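## Task

Grasp the tall orange 2x2 brick and raise it until it sits at least a hand's width above the spot where it was resting; at the end, hold nothing but that brick, touching only the gripper that holds it.

## Robot and tools

Robot: two arms, left_arm and right_arm, each ending in a parallel gripper. These are just names. They do not refer to the left or right side of a camera image. A part held by the robot may get an occasional brief tug, and loose objects may get nudged. Anything that leaves the table counts as a failure.

Frame: every pose uses one scene frame, in metres. The origin is on the table surface midway between the arms. +x points out over the table, +z points up, and left_arm sits on the +y side. Orientations are quaternions written w first (qw, qx, qy, qz). The gripper's fingers point along its own +z axis and close along its own y axis. end_effector_position is the spot between the pads when they are shut. The fingertips extend about 33 mm past that spot when closed and about 9 mm when fully open. Closing pushes the tips roughly 24 mm further out, so leave that much clearance above the table before you close.

Row format: every row has 20 numbers. The first 10 belong to left_arm: x, y, z, qw, qx, qy, qz, position, force_limit, speed. The next 10 are the same fields for right_arm. Send all 20 even when only one arm moves. x, y, z and the quaternion are an absolute target pose for that gripper in the scene frame, not an offset. The three gripper numbers each lie in [-1, 1]. To leave an arm alone, repeat its last pose from the result and its current gripper numbers. A 0 counts as a real command. To hold an orientation steady, keep sending the same target quaternion rather than copying the drifted one from the result.

Gripper numbers. position: +1 is fully open (140 mm), the pads touch near -0.8, and -1 closes until something blocks the fingers. force_limit: on parts up to 40 mm wide, -1 gives about 14 N, 0 about 60 N and +1 about 107 N. speed: -1 is about 30 mm/s, 0 about 140 and +1 about 250. For a grasp, send -1 and confirm that object_status reads 2. The codes are 0 moving, 1 blocked while opening, 2 blocked while closing (holding), and 3 reached the target or pads met. A thin part may still be held at 3. position_measured is in counts: 3 is fully open and 230 means the pads are touching. To grip harder while holding, raise force_limit and also change position, for example from -1 to -0.98.

execute_actions takes actions, a list holding at most one entry, plus an optional pictures flag. An empty list returns the state along with pictures. {"rows": [...], "steps": n} runs 1 to 15 rows, n from 4 to 15 (15 if omitted). Each step lasts 1/30 s, and the last row repeats if there are fewer rows than steps. {"steps": n} alone waits up to 300 steps, counted from the previous result. The clock keeps running while you compose a reply. The call is refused, and nothing moves, if a target lies more than 0.6 m from the arm's last reported position along any of its gripper's axes. On each step the commanded pose is clipped to within 70 mm and 16 degrees of the measured pose. After the rows end, the arm only finishes the last clipped pose, so check the result and command the rest. The result is taken 4 steps before the action ends, and those steps run while you reply.

move takes target (one 20-number row) and speed (0.002 to 0.5 m/s, default 0.25; turning is capped at twice that in rad/s). Each gripper follows a straight line to its absolute target, and both paths finish together in 0.5 to 10 s. The paths ignore obstacles and the other arm. A gripper can lag or overshoot its path, most of all near full reach. The gripper numbers are applied at the start. The result adds a move: line giving the ending (done, off_target, moving, held, fault), any limits (paced means the pose was clipped; held means some steps were blocked, after which the arm may move fast), and each gripper's distance from its target.

wait takes seconds (0 to 10) and sends nothing new. zoom_image takes camera (cam_head_left, cam_head_right, cam_high, cam_low, cam_left_wrist, cam_right_wrist) and region [x0, y0, x1, y1] in that image's pixels, at most 504 by 504. The head, high and low cameras give 672x504 images; the wrist cameras give 616x616 fisheye images. finished_scene takes scene (1 or 2), ends that scene for good, reports whether the goal was met, and gives the next task.

Reading results: the state line shows each arm's gripper position and quaternion, which may be off at long reach. Other lines you may see: pose unreachable (the clearance check altered or blocked commands for the named arm), HELD (steps on which your row was not sent in full), Hand target (the pose the controller is driving toward), Flange force (a noisy estimate of external force, including held weight), MOTOR HOT (a warning) and OVER-TEMPERATURE FAULT (the brakes were set).

Avoid faults. The arms are stiff, so aiming even slightly past a firm contact can trip a fault. A joint torque over its limit (144 N m for waist, shoulder and elbow; 36 for the three wrist joints) or any outside force of 150 N stops that arm for 10 s. Approach slowly, do not drive into the table, keep the arms from hitting each other, and lift gently so the part does not slip or drop.

Each tool is called as a command line: name --argument value for each argument, lists and objects as JSON in quotes; but a table of rows of numbers goes row by row, as --pt "numbers of a row", without its own name.

## Session

execute_actions --actions '[]'

Scene clock: 0.00 s of 3808.00 s.
left_arm: end_effector_position=(+0.1153, +0.1535, +0.2469) position_measured=3 object_status=3 end_effector_quat_wxyz=(+0.491, -0.001, +0.809, -0.323) | right_arm: end_effector_position=(+0.6055, -0.0767, +0.2995) position_measured=91 object_status=3 end_effector_quat_wxyz=(+0.589, +0.307, +0.702, -0.259)
Joint positions: left_arm=[-2.393 -0.671 -0.731 -1.254 -1.596  0.655] | right_arm=[ 0.957  0.873  0.394  1.293 -1.718  2.621]
Joint velocities: left_arm=[ 0.     0.001  0.    -0.    -0.001 -0.001] | right_arm=[-0.001  0.    -0.     0.002  0.    -0.   ]
Flange force (N, the push that the arm receives, along the gripper's own x y z axes): no reading
Hand target (left_arm): +0.115, +0.153, +0.247; +0.491, -0.001, +0.809, -0.323
Hand target (right_arm): +0.605, -0.077, +0.299; +0.589, +0.307, +0.702, -0.259

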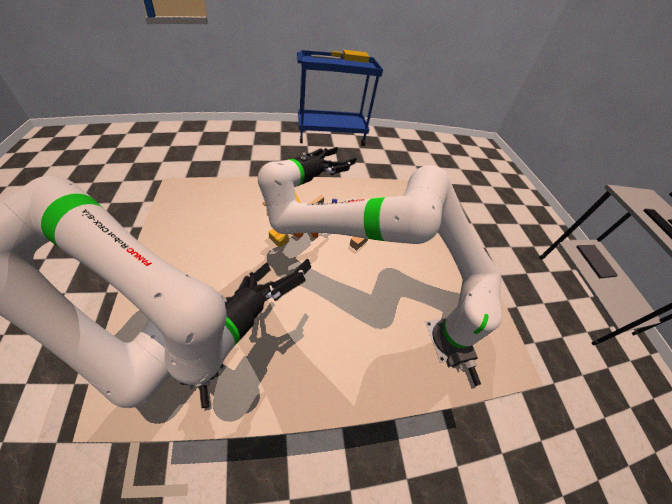

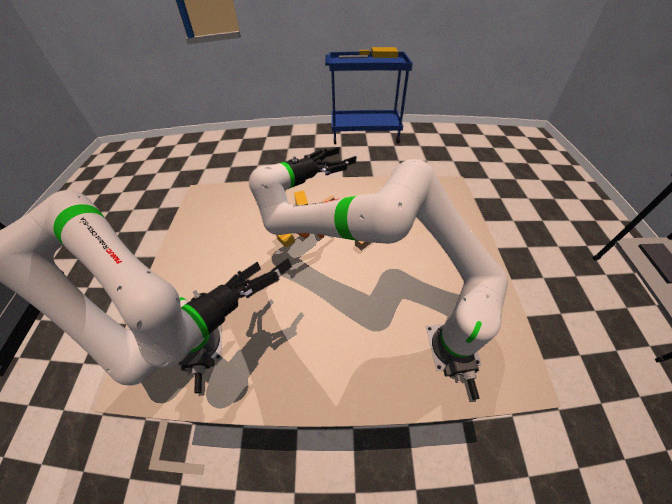

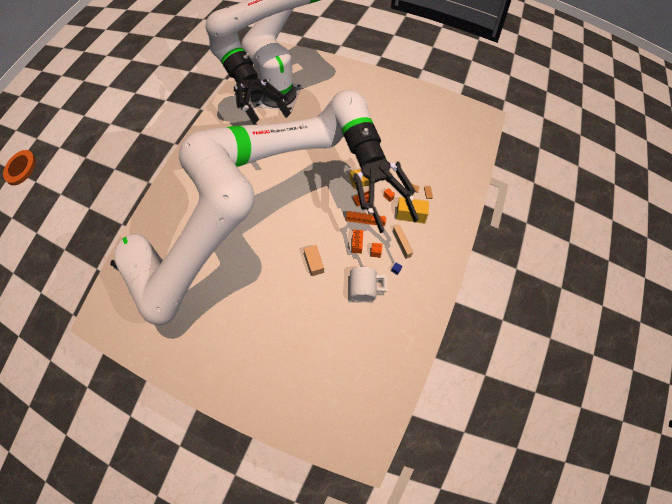

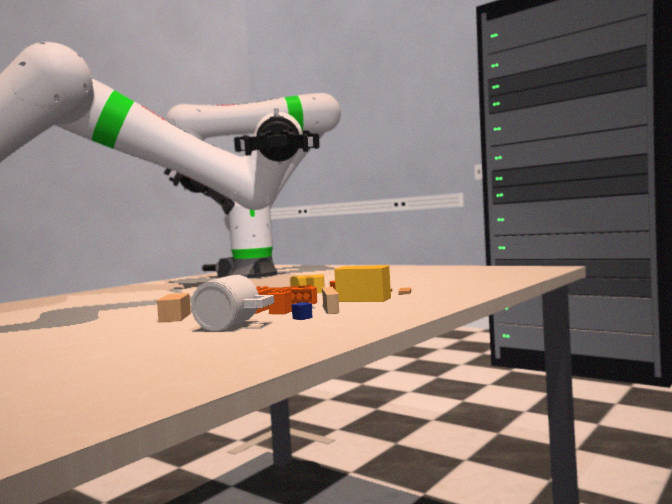

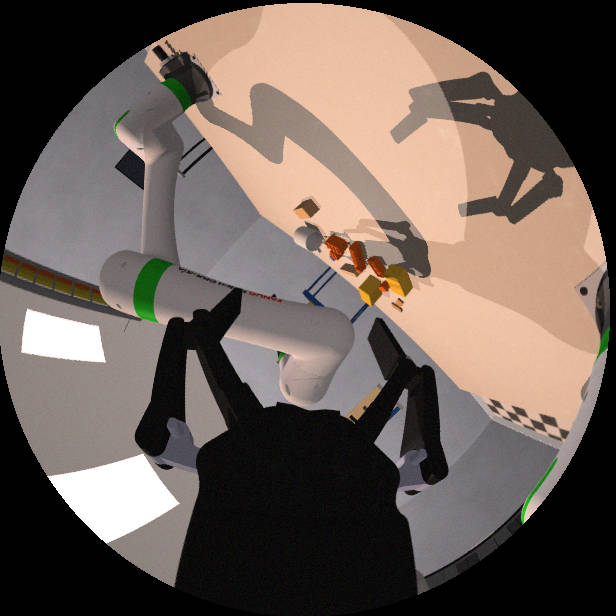

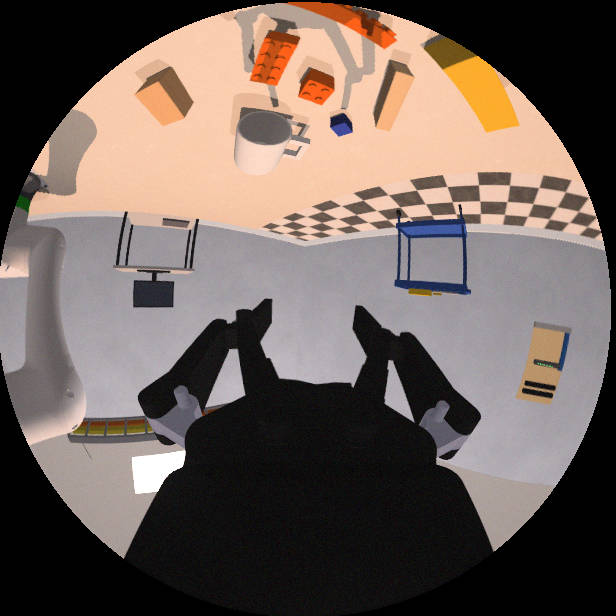

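zoom_image --camera "cam_high" --region '[290, 150, 450, 310]'

zoom_image --camera "cam_low" --region '[150, 250, 420, 340]'

Region (290, 150, 450, 310) of cam_high's 672x504 image, scaled by 3.150, with more detail than that image has.

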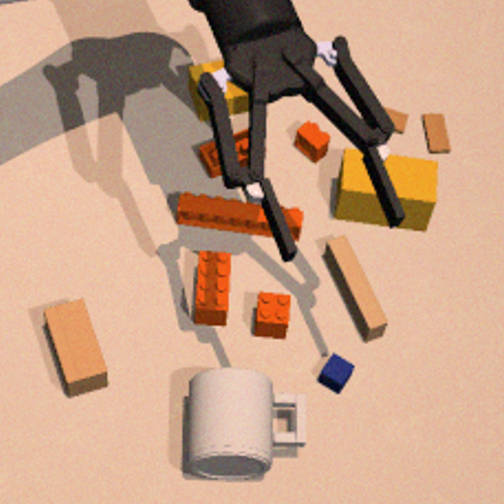

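Region (150, 250, 420, 340) of cam_low's 672x504 image, scaled by 1.867, with more detail than that image has.

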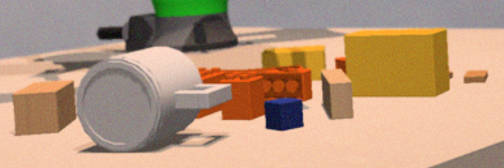

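move --target '[0.1153,0.1535,0.2469,0.491,-0.001,0.809,-0.323,1,0,0, 0.55,-0.02,0.22,0,0.402,0.916,0,0.3,0,0]' --speed 0.4

Scene clock: 2.87 s of 3808.00 s.
left_arm: end_effector_position=(+0.1153, +0.1535, +0.2469) position_measured=3 object_status=3 end_effector_quat_wxyz=(+0.491, -0.001, +0.809, -0.323) | right_arm: end_effector_position=(+0.5502, -0.0212, +0.2190) position_measured=91 object_status=3 end_effector_quat_wxyz=(-0.001, +0.403, +0.915, -0.001)
Joint positions: left_arm=[-2.393 -0.67  -0.731 -1.254 -1.596  0.655] | right_arm=[ 0.719  0.919  1.255 -0.001 -1.91   3.114]
Joint velocities: left_arm=[-0.     0.001 -0.     0.001 -0.001 -0.   ] | right_arm=[-0.002  0.029  0.053 -0.002 -0.033 -0.004]
Flange force (N, the push that the arm receives, along the gripper's own x y z axes): left_arm=[1.0 2.8 6.5] | right_arm=no reading
Hand target (left_arm): +0.115, +0.153, +0.247; +0.491, -0.001, +0.809, -0.323
Hand target (right_arm): +0.550, -0.021, +0.219; -0.001, +0.403, +0.915, -0.001
Off the commanded pose (left_arm): 0.000 m, 0 deg.
Off the commanded pose (right_arm): 0.002 m, 0 deg.
Kept back: nothing.
move: done

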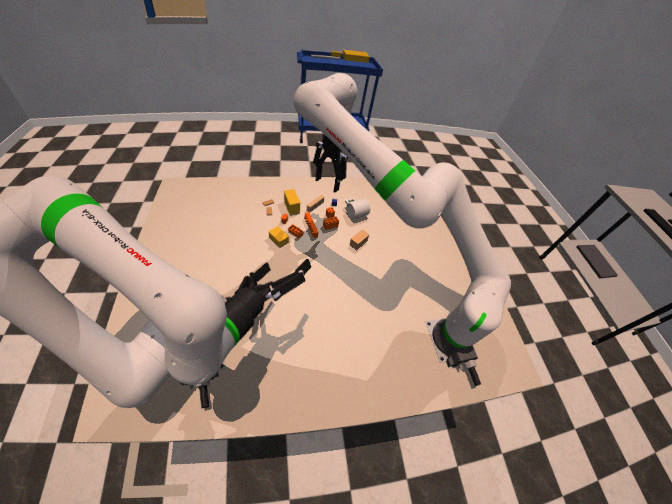

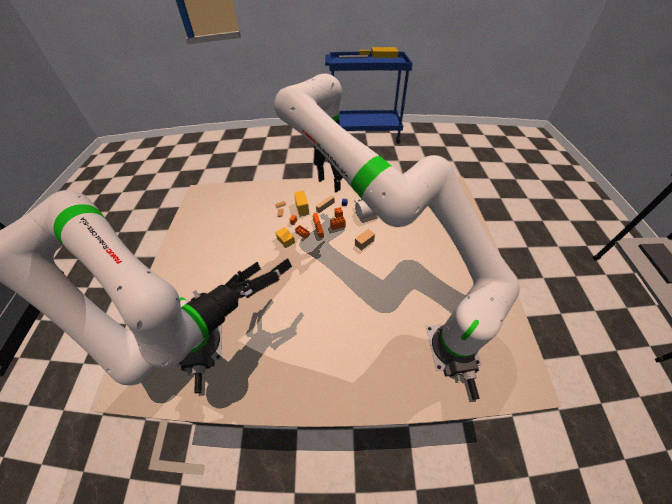

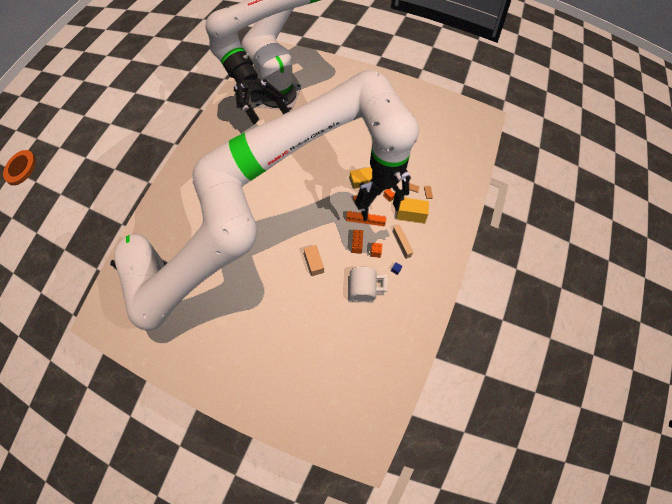

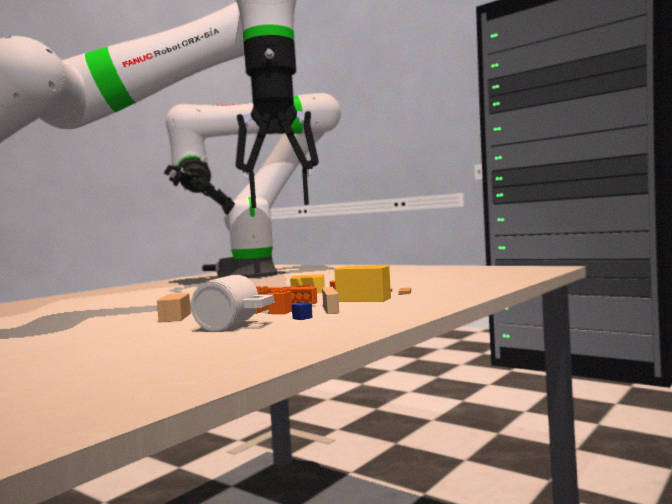

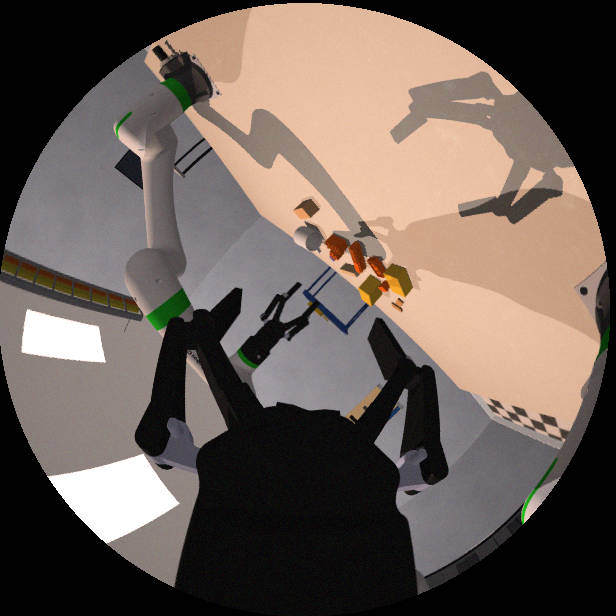

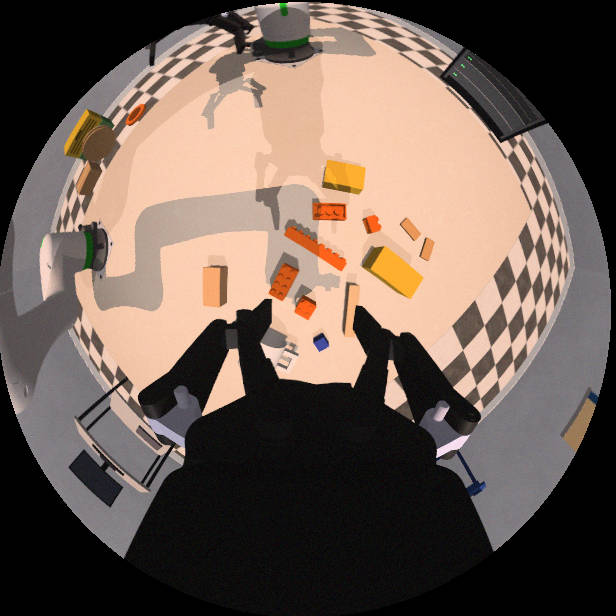

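zoom_image --camera "cam_right_wrist" --region '[230, 190, 430, 390]'

Region (230, 190, 430, 390) of cam_right_wrist's 616x616 image, scaled by 2.520, with more detail than that image has.

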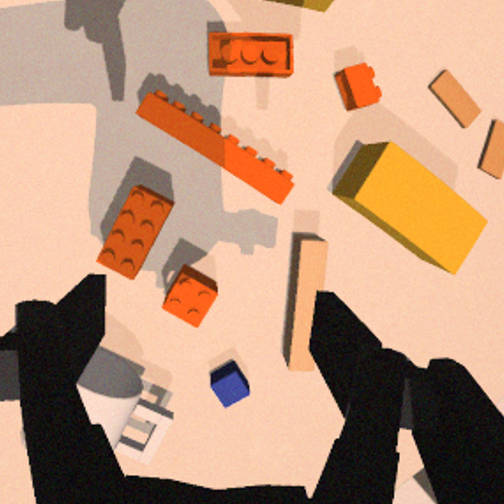

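move --target '[0.1153,0.1535,0.2469,0.491,-0.001,0.809,-0.323,1,0,0, 0.585,-0.07,0.11,0,-0.144,0.990,0,0.0,0,0]' --speed 0.4

Scene clock: 5.93 s of 3808.00 s.
left_arm: end_effector_position=(+0.1153, +0.1535, +0.2469) position_measured=3 object_status=3 end_effector_quat_wxyz=(+0.491, -0.001, +0.809, -0.323) | right_arm: end_effector_position=(+0.5842, -0.0699, +0.1100) position_measured=129 object_status=3 end_effector_quat_wxyz=(+0.089, -0.013, +0.995, -0.049)
Joint positions: left_arm=[-2.393 -0.67  -0.731 -1.254 -1.596  0.655] | right_arm=[ 0.73   0.715  0.574  0.198 -1.372  3.925]
Joint velocities: left_arm=[-0.    -0.    -0.     0.001  0.    -0.   ] | right_arm=[ 0.007 -0.022 -0.043  0.015  0.036 -0.   ]
Flange force (N, the push that the arm receives, along the gripper's own x y z axes): left_arm=[-5.6 10.1 11.9] | right_arm=[-0.6 -0.6 -0.5]
Hand target (left_arm): +0.115, +0.153, +0.247; +0.491, -0.001, +0.809, -0.323
Hand target (right_arm): +0.584, -0.070, +0.110; +0.090, -0.014, +0.995, -0.049
Off the commanded pose (left_arm): 0.000 m, 0 deg.
Off the commanded pose (right_arm): 0.001 m, 19 deg; orientation clipped at the last step of the last action.
joint sent to its limit (right arm) — the command would take joint 6 (wrist roll) past its upper limit, so that joint was sent only as far as its limit.
Kept back: nothing.
move: off_target (right_arm); limits=paced

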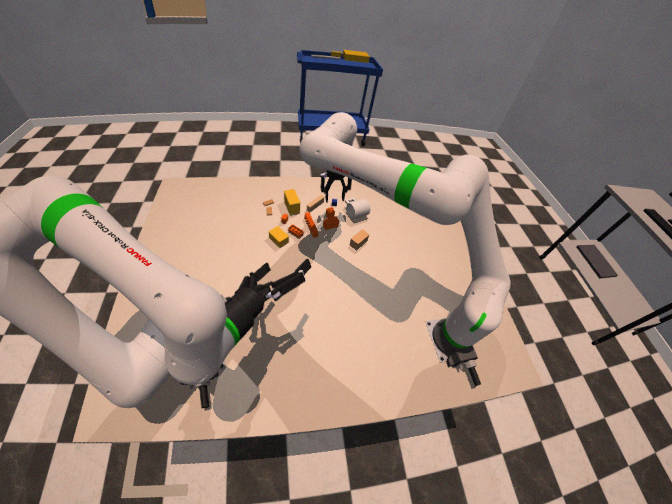

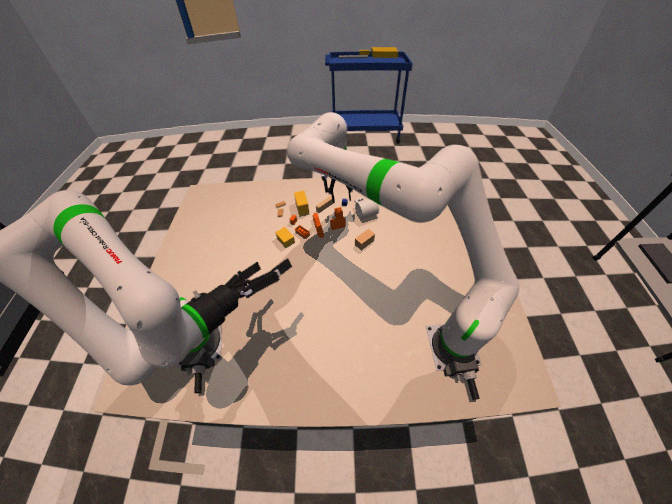

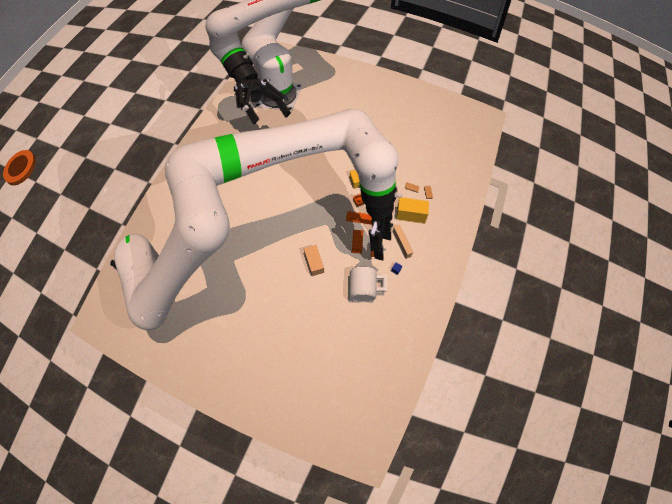

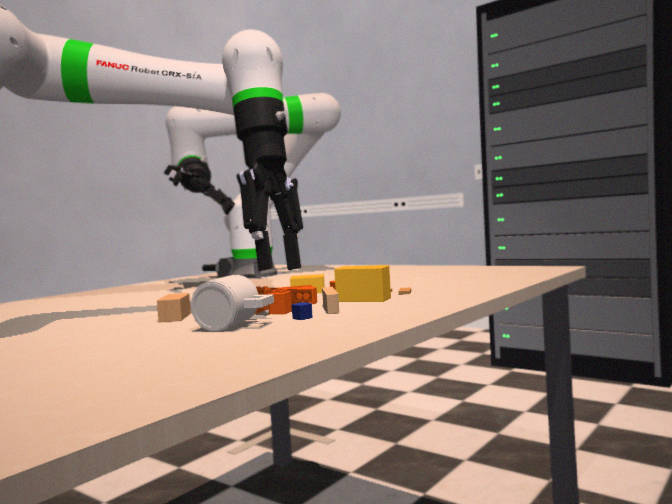

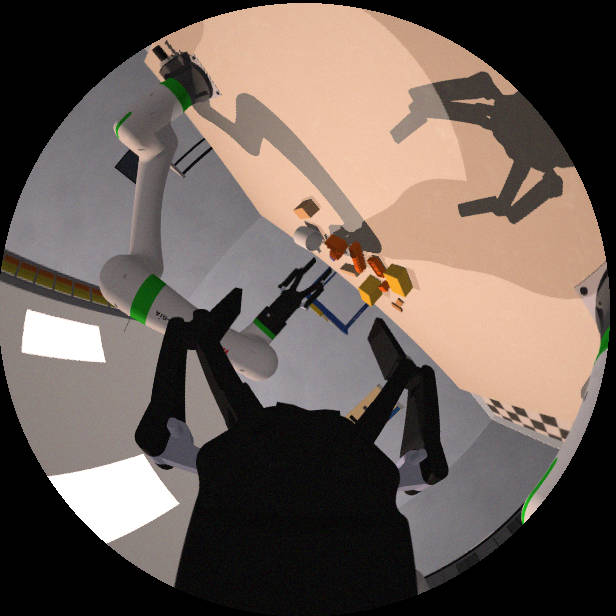

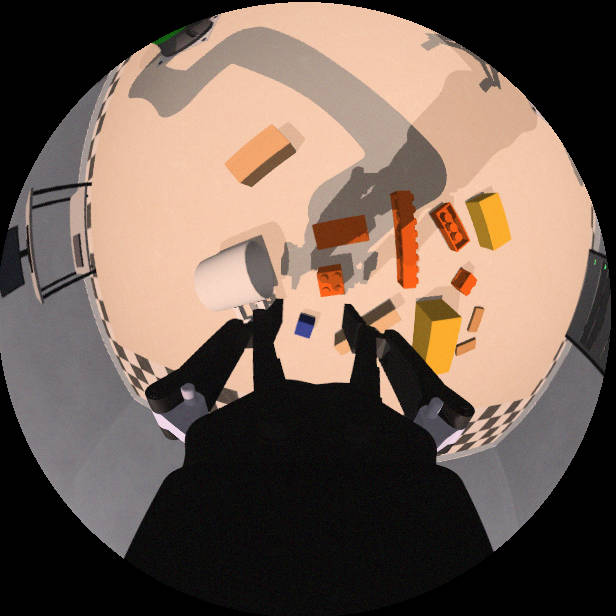

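move --target '[0.1153,0.1535,0.2469,0.491,-0.001,0.809,-0.323,1,0,0, 0.582,-0.057,0.11,0,0.990,0.144,0,0.0,0,0]' --speed 0.5

Scene clock: 9.77 s of 3808.00 s.
left_arm: end_effector_position=(+0.1153, +0.1535, +0.2469) position_measured=3 object_status=3 end_effector_quat_wxyz=(+0.491, -0.001, +0.809, -0.323) | right_arm: end_effector_position=(+0.5820, -0.0571, +0.1098) position_measured=129 object_status=3 end_effector_quat_wxyz=(+0.000, +0.990, +0.144, -0.000)
Joint positions: left_arm=[-2.393 -0.67  -0.731 -1.254 -1.596  0.655] | right_arm=[ 0.654  0.855  0.883 -0.    -1.6    1.156]
Joint velocities: left_arm=[-0.     0.001 -0.    -0.002 -0.    -0.001] | right_arm=[ 0.001 -0.002 -0.004  0.003  0.004 -0.003]
Flange force (N, the push that the arm receives, along the gripper's own x y z axes): left_arm=[-7.1 11.3 6.3] | right_arm=[11.3 -5.5 -2.1]
Hand target (left_arm): +0.115, +0.154, +0.247; +0.491, -0.001, +0.809, -0.323
Hand target (right_arm): +0.582, -0.057, +0.110; +0.000, +0.990, +0.144, -0.000
Off the commanded pose (left_arm): 0.000 m, 0 deg.
Off the commanded pose (right_arm): 0.000 m, 0 deg.
Kept back: nothing.
move: done

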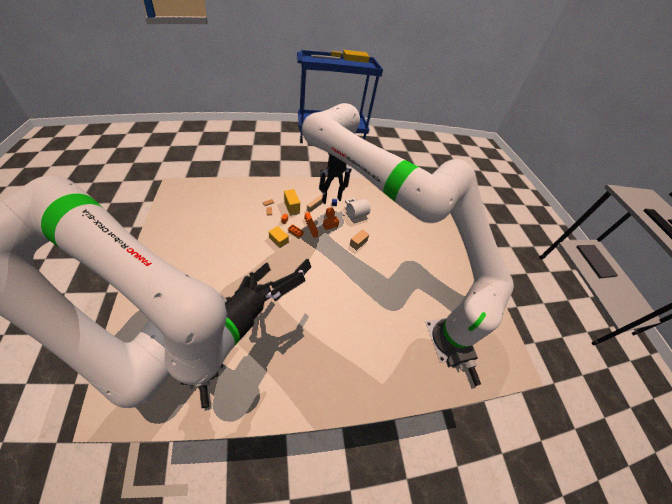

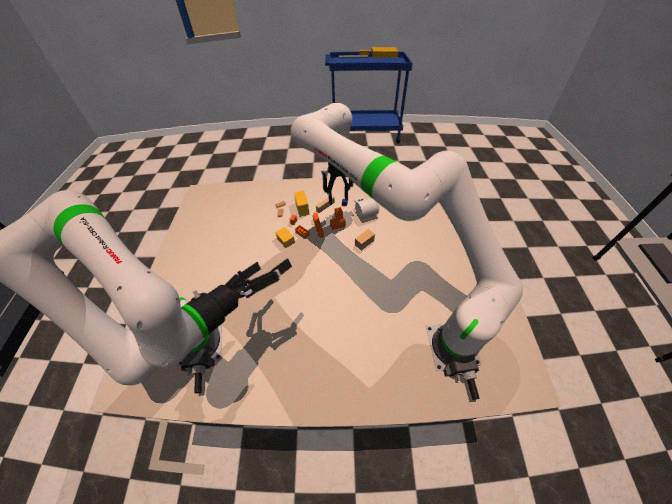

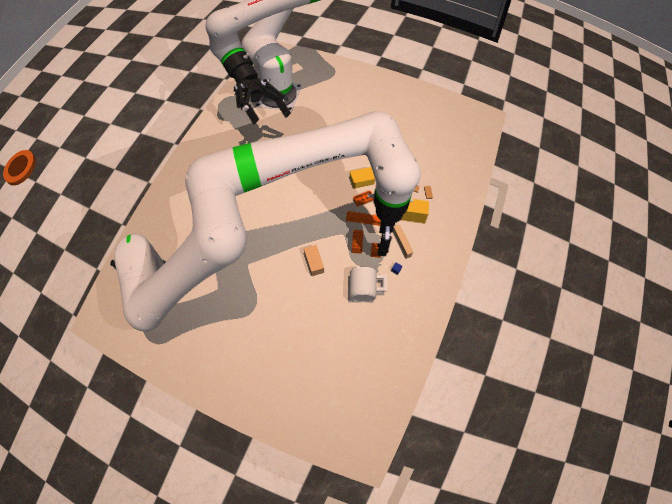

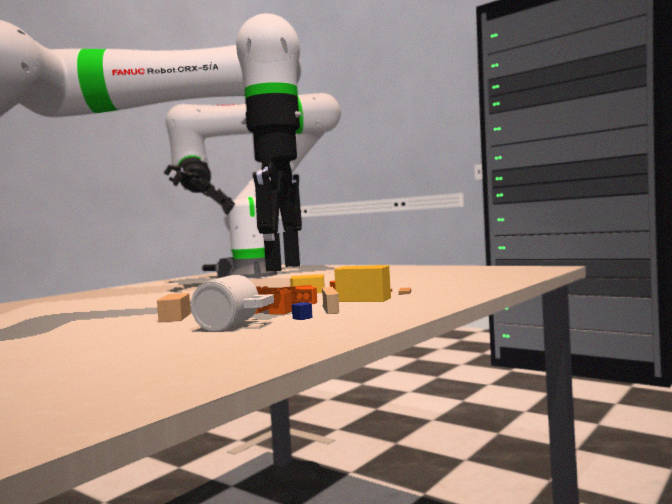

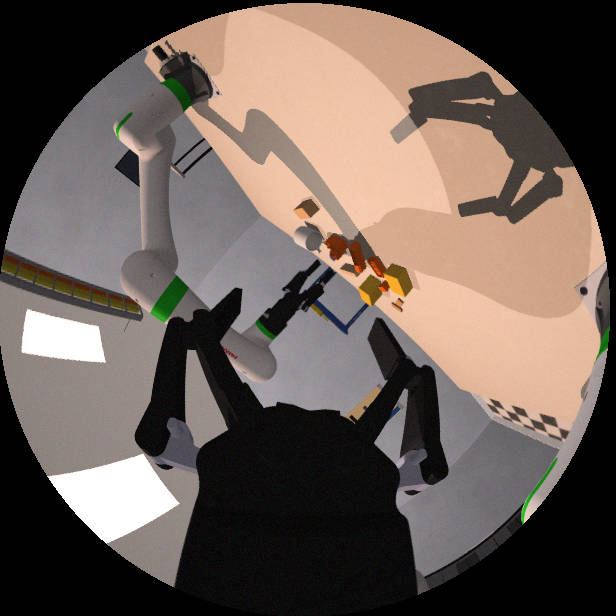

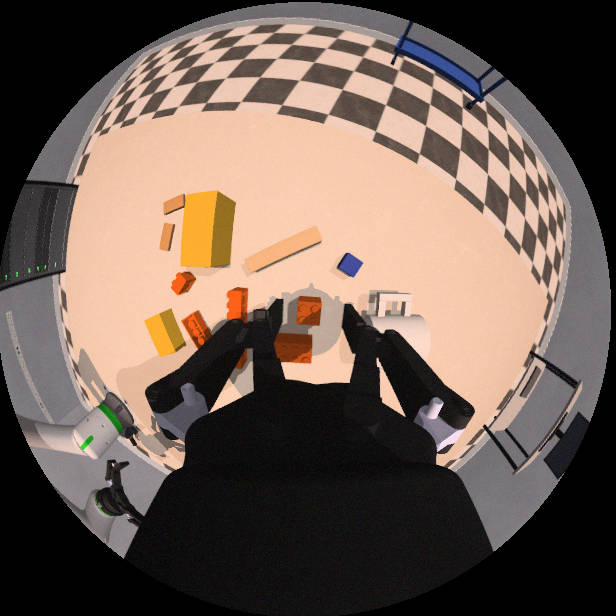

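move --target '[0.1153,0.1535,0.2469,0.491,-0.001,0.809,-0.323,1,0,0, 0.568,-0.056,0.065,0,0.990,0.144,0,0.0,0,0]' --speed 0.15

zoom_image --camera "cam_right_wrist" --region '[210, 220, 410, 420]'

zoom_image --camera "cam_low" --region '[180, 200, 380, 340]'

Scene clock: 10.87 s of 3808.00 s.
left_arm: end_effector_position=(+0.1153, +0.1535, +0.2469) position_measured=3 object_status=3 end_effector_quat_wxyz=(+0.491, -0.001, +0.809, -0.323) | right_arm: end_effector_position=(+0.5679, -0.0560, +0.0651) position_measured=129 object_status=3 end_effector_quat_wxyz=(-0.000, +0.990, +0.144, +0.000)
Joint positions: left_arm=[-2.393 -0.67  -0.731 -1.254 -1.596  0.655] | right_arm=[ 0.668  0.819  0.717 -0.    -1.469  1.143]
Joint velocities: left_arm=[0.    0.    0.    0.001 0.001 0.001] | right_arm=[ 0.    -0.001 -0.002  0.     0.003 -0.001]
Flange force (N, the push that the arm receives, along the gripper's own x y z axes): left_arm=[-1.1 8.0 8.7] | right_arm=[10.0 -2.7 -2.8]
Hand target (left_arm): +0.115, +0.154, +0.247; +0.491, -0.001, +0.809, -0.323
Hand target (right_arm): +0.568, -0.056, +0.065; +0.000, +0.990, +0.144, +0.000
Off the commanded pose (left_arm): 0.000 m, 0 deg.
Off the commanded pose (right_arm): 0.000 m, 0 deg.
Kept back: nothing.
move: done

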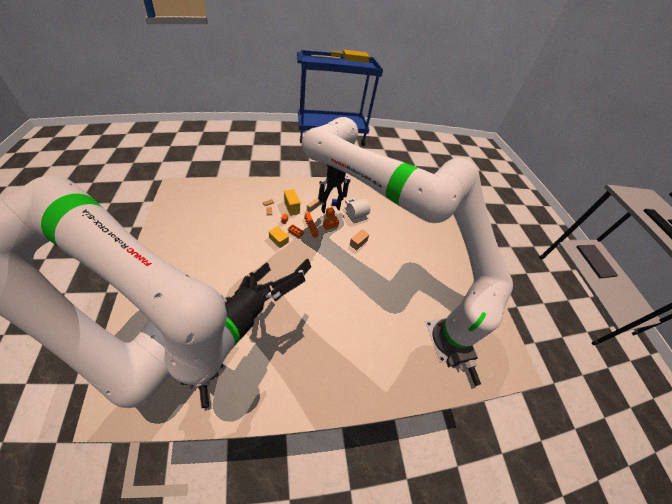

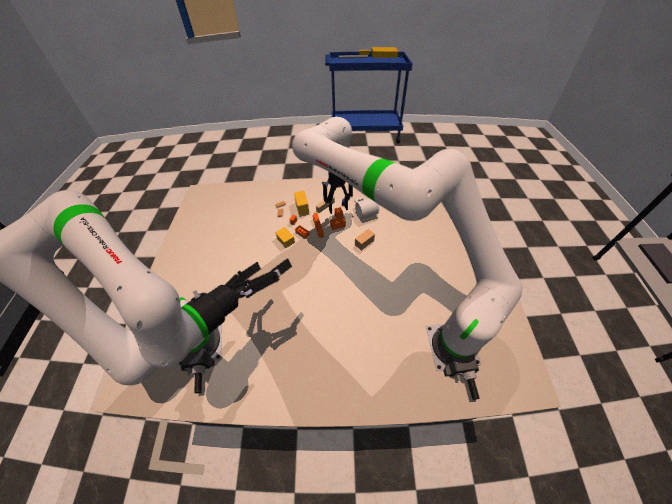

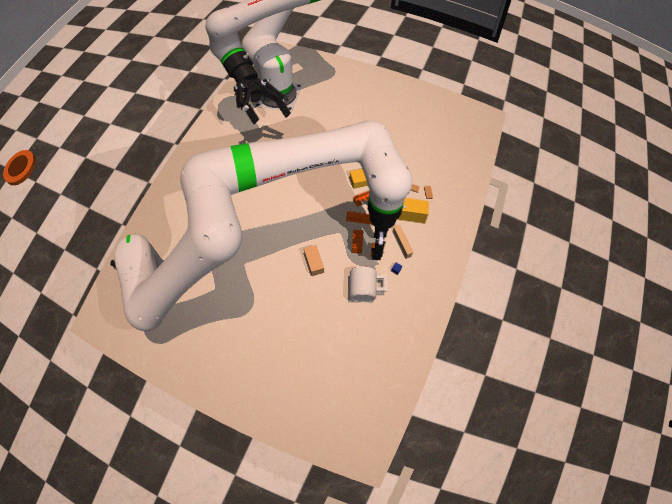

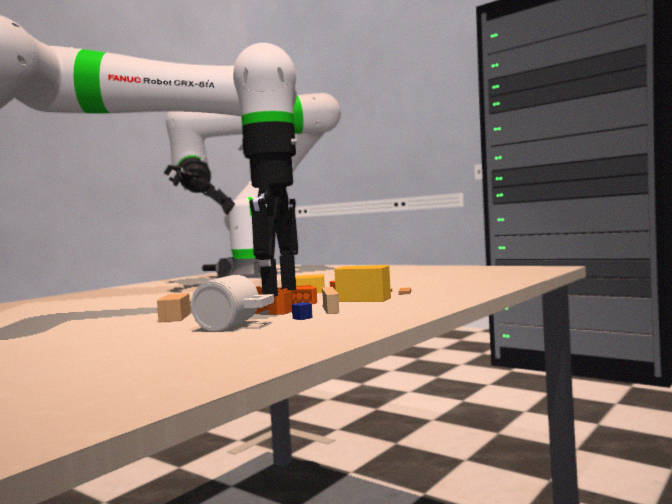

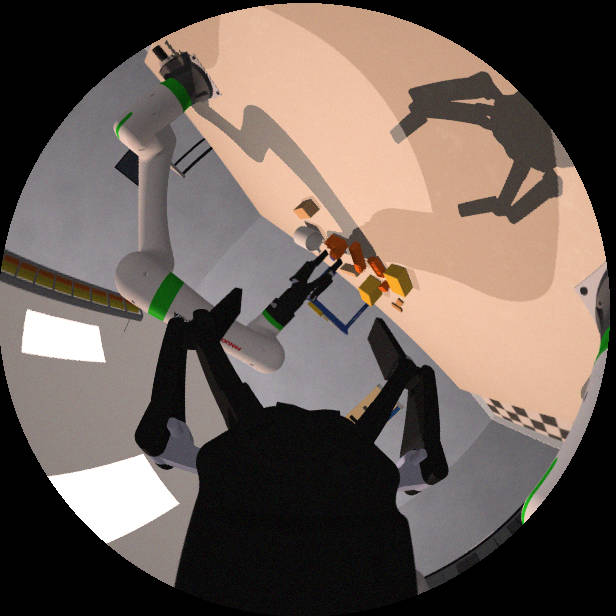

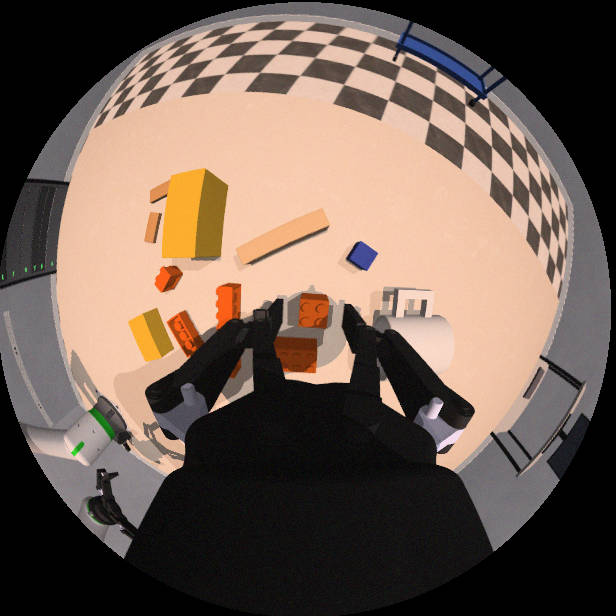

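Region (210, 220, 410, 420) of cam_right_wrist's 616x616 image, scaled by 2.520, with more detail than that image has.

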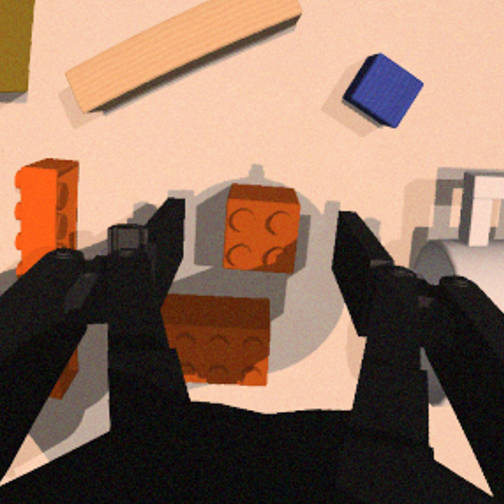

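Region (180, 200, 380, 340) of cam_low's 672x504 image, scaled by 2.520, with more detail than that image has; it fills the top 353 rows of this view, and the rest is white.

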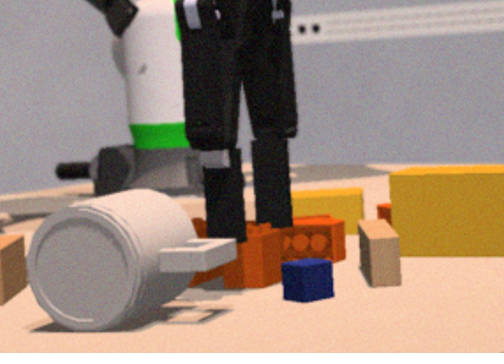

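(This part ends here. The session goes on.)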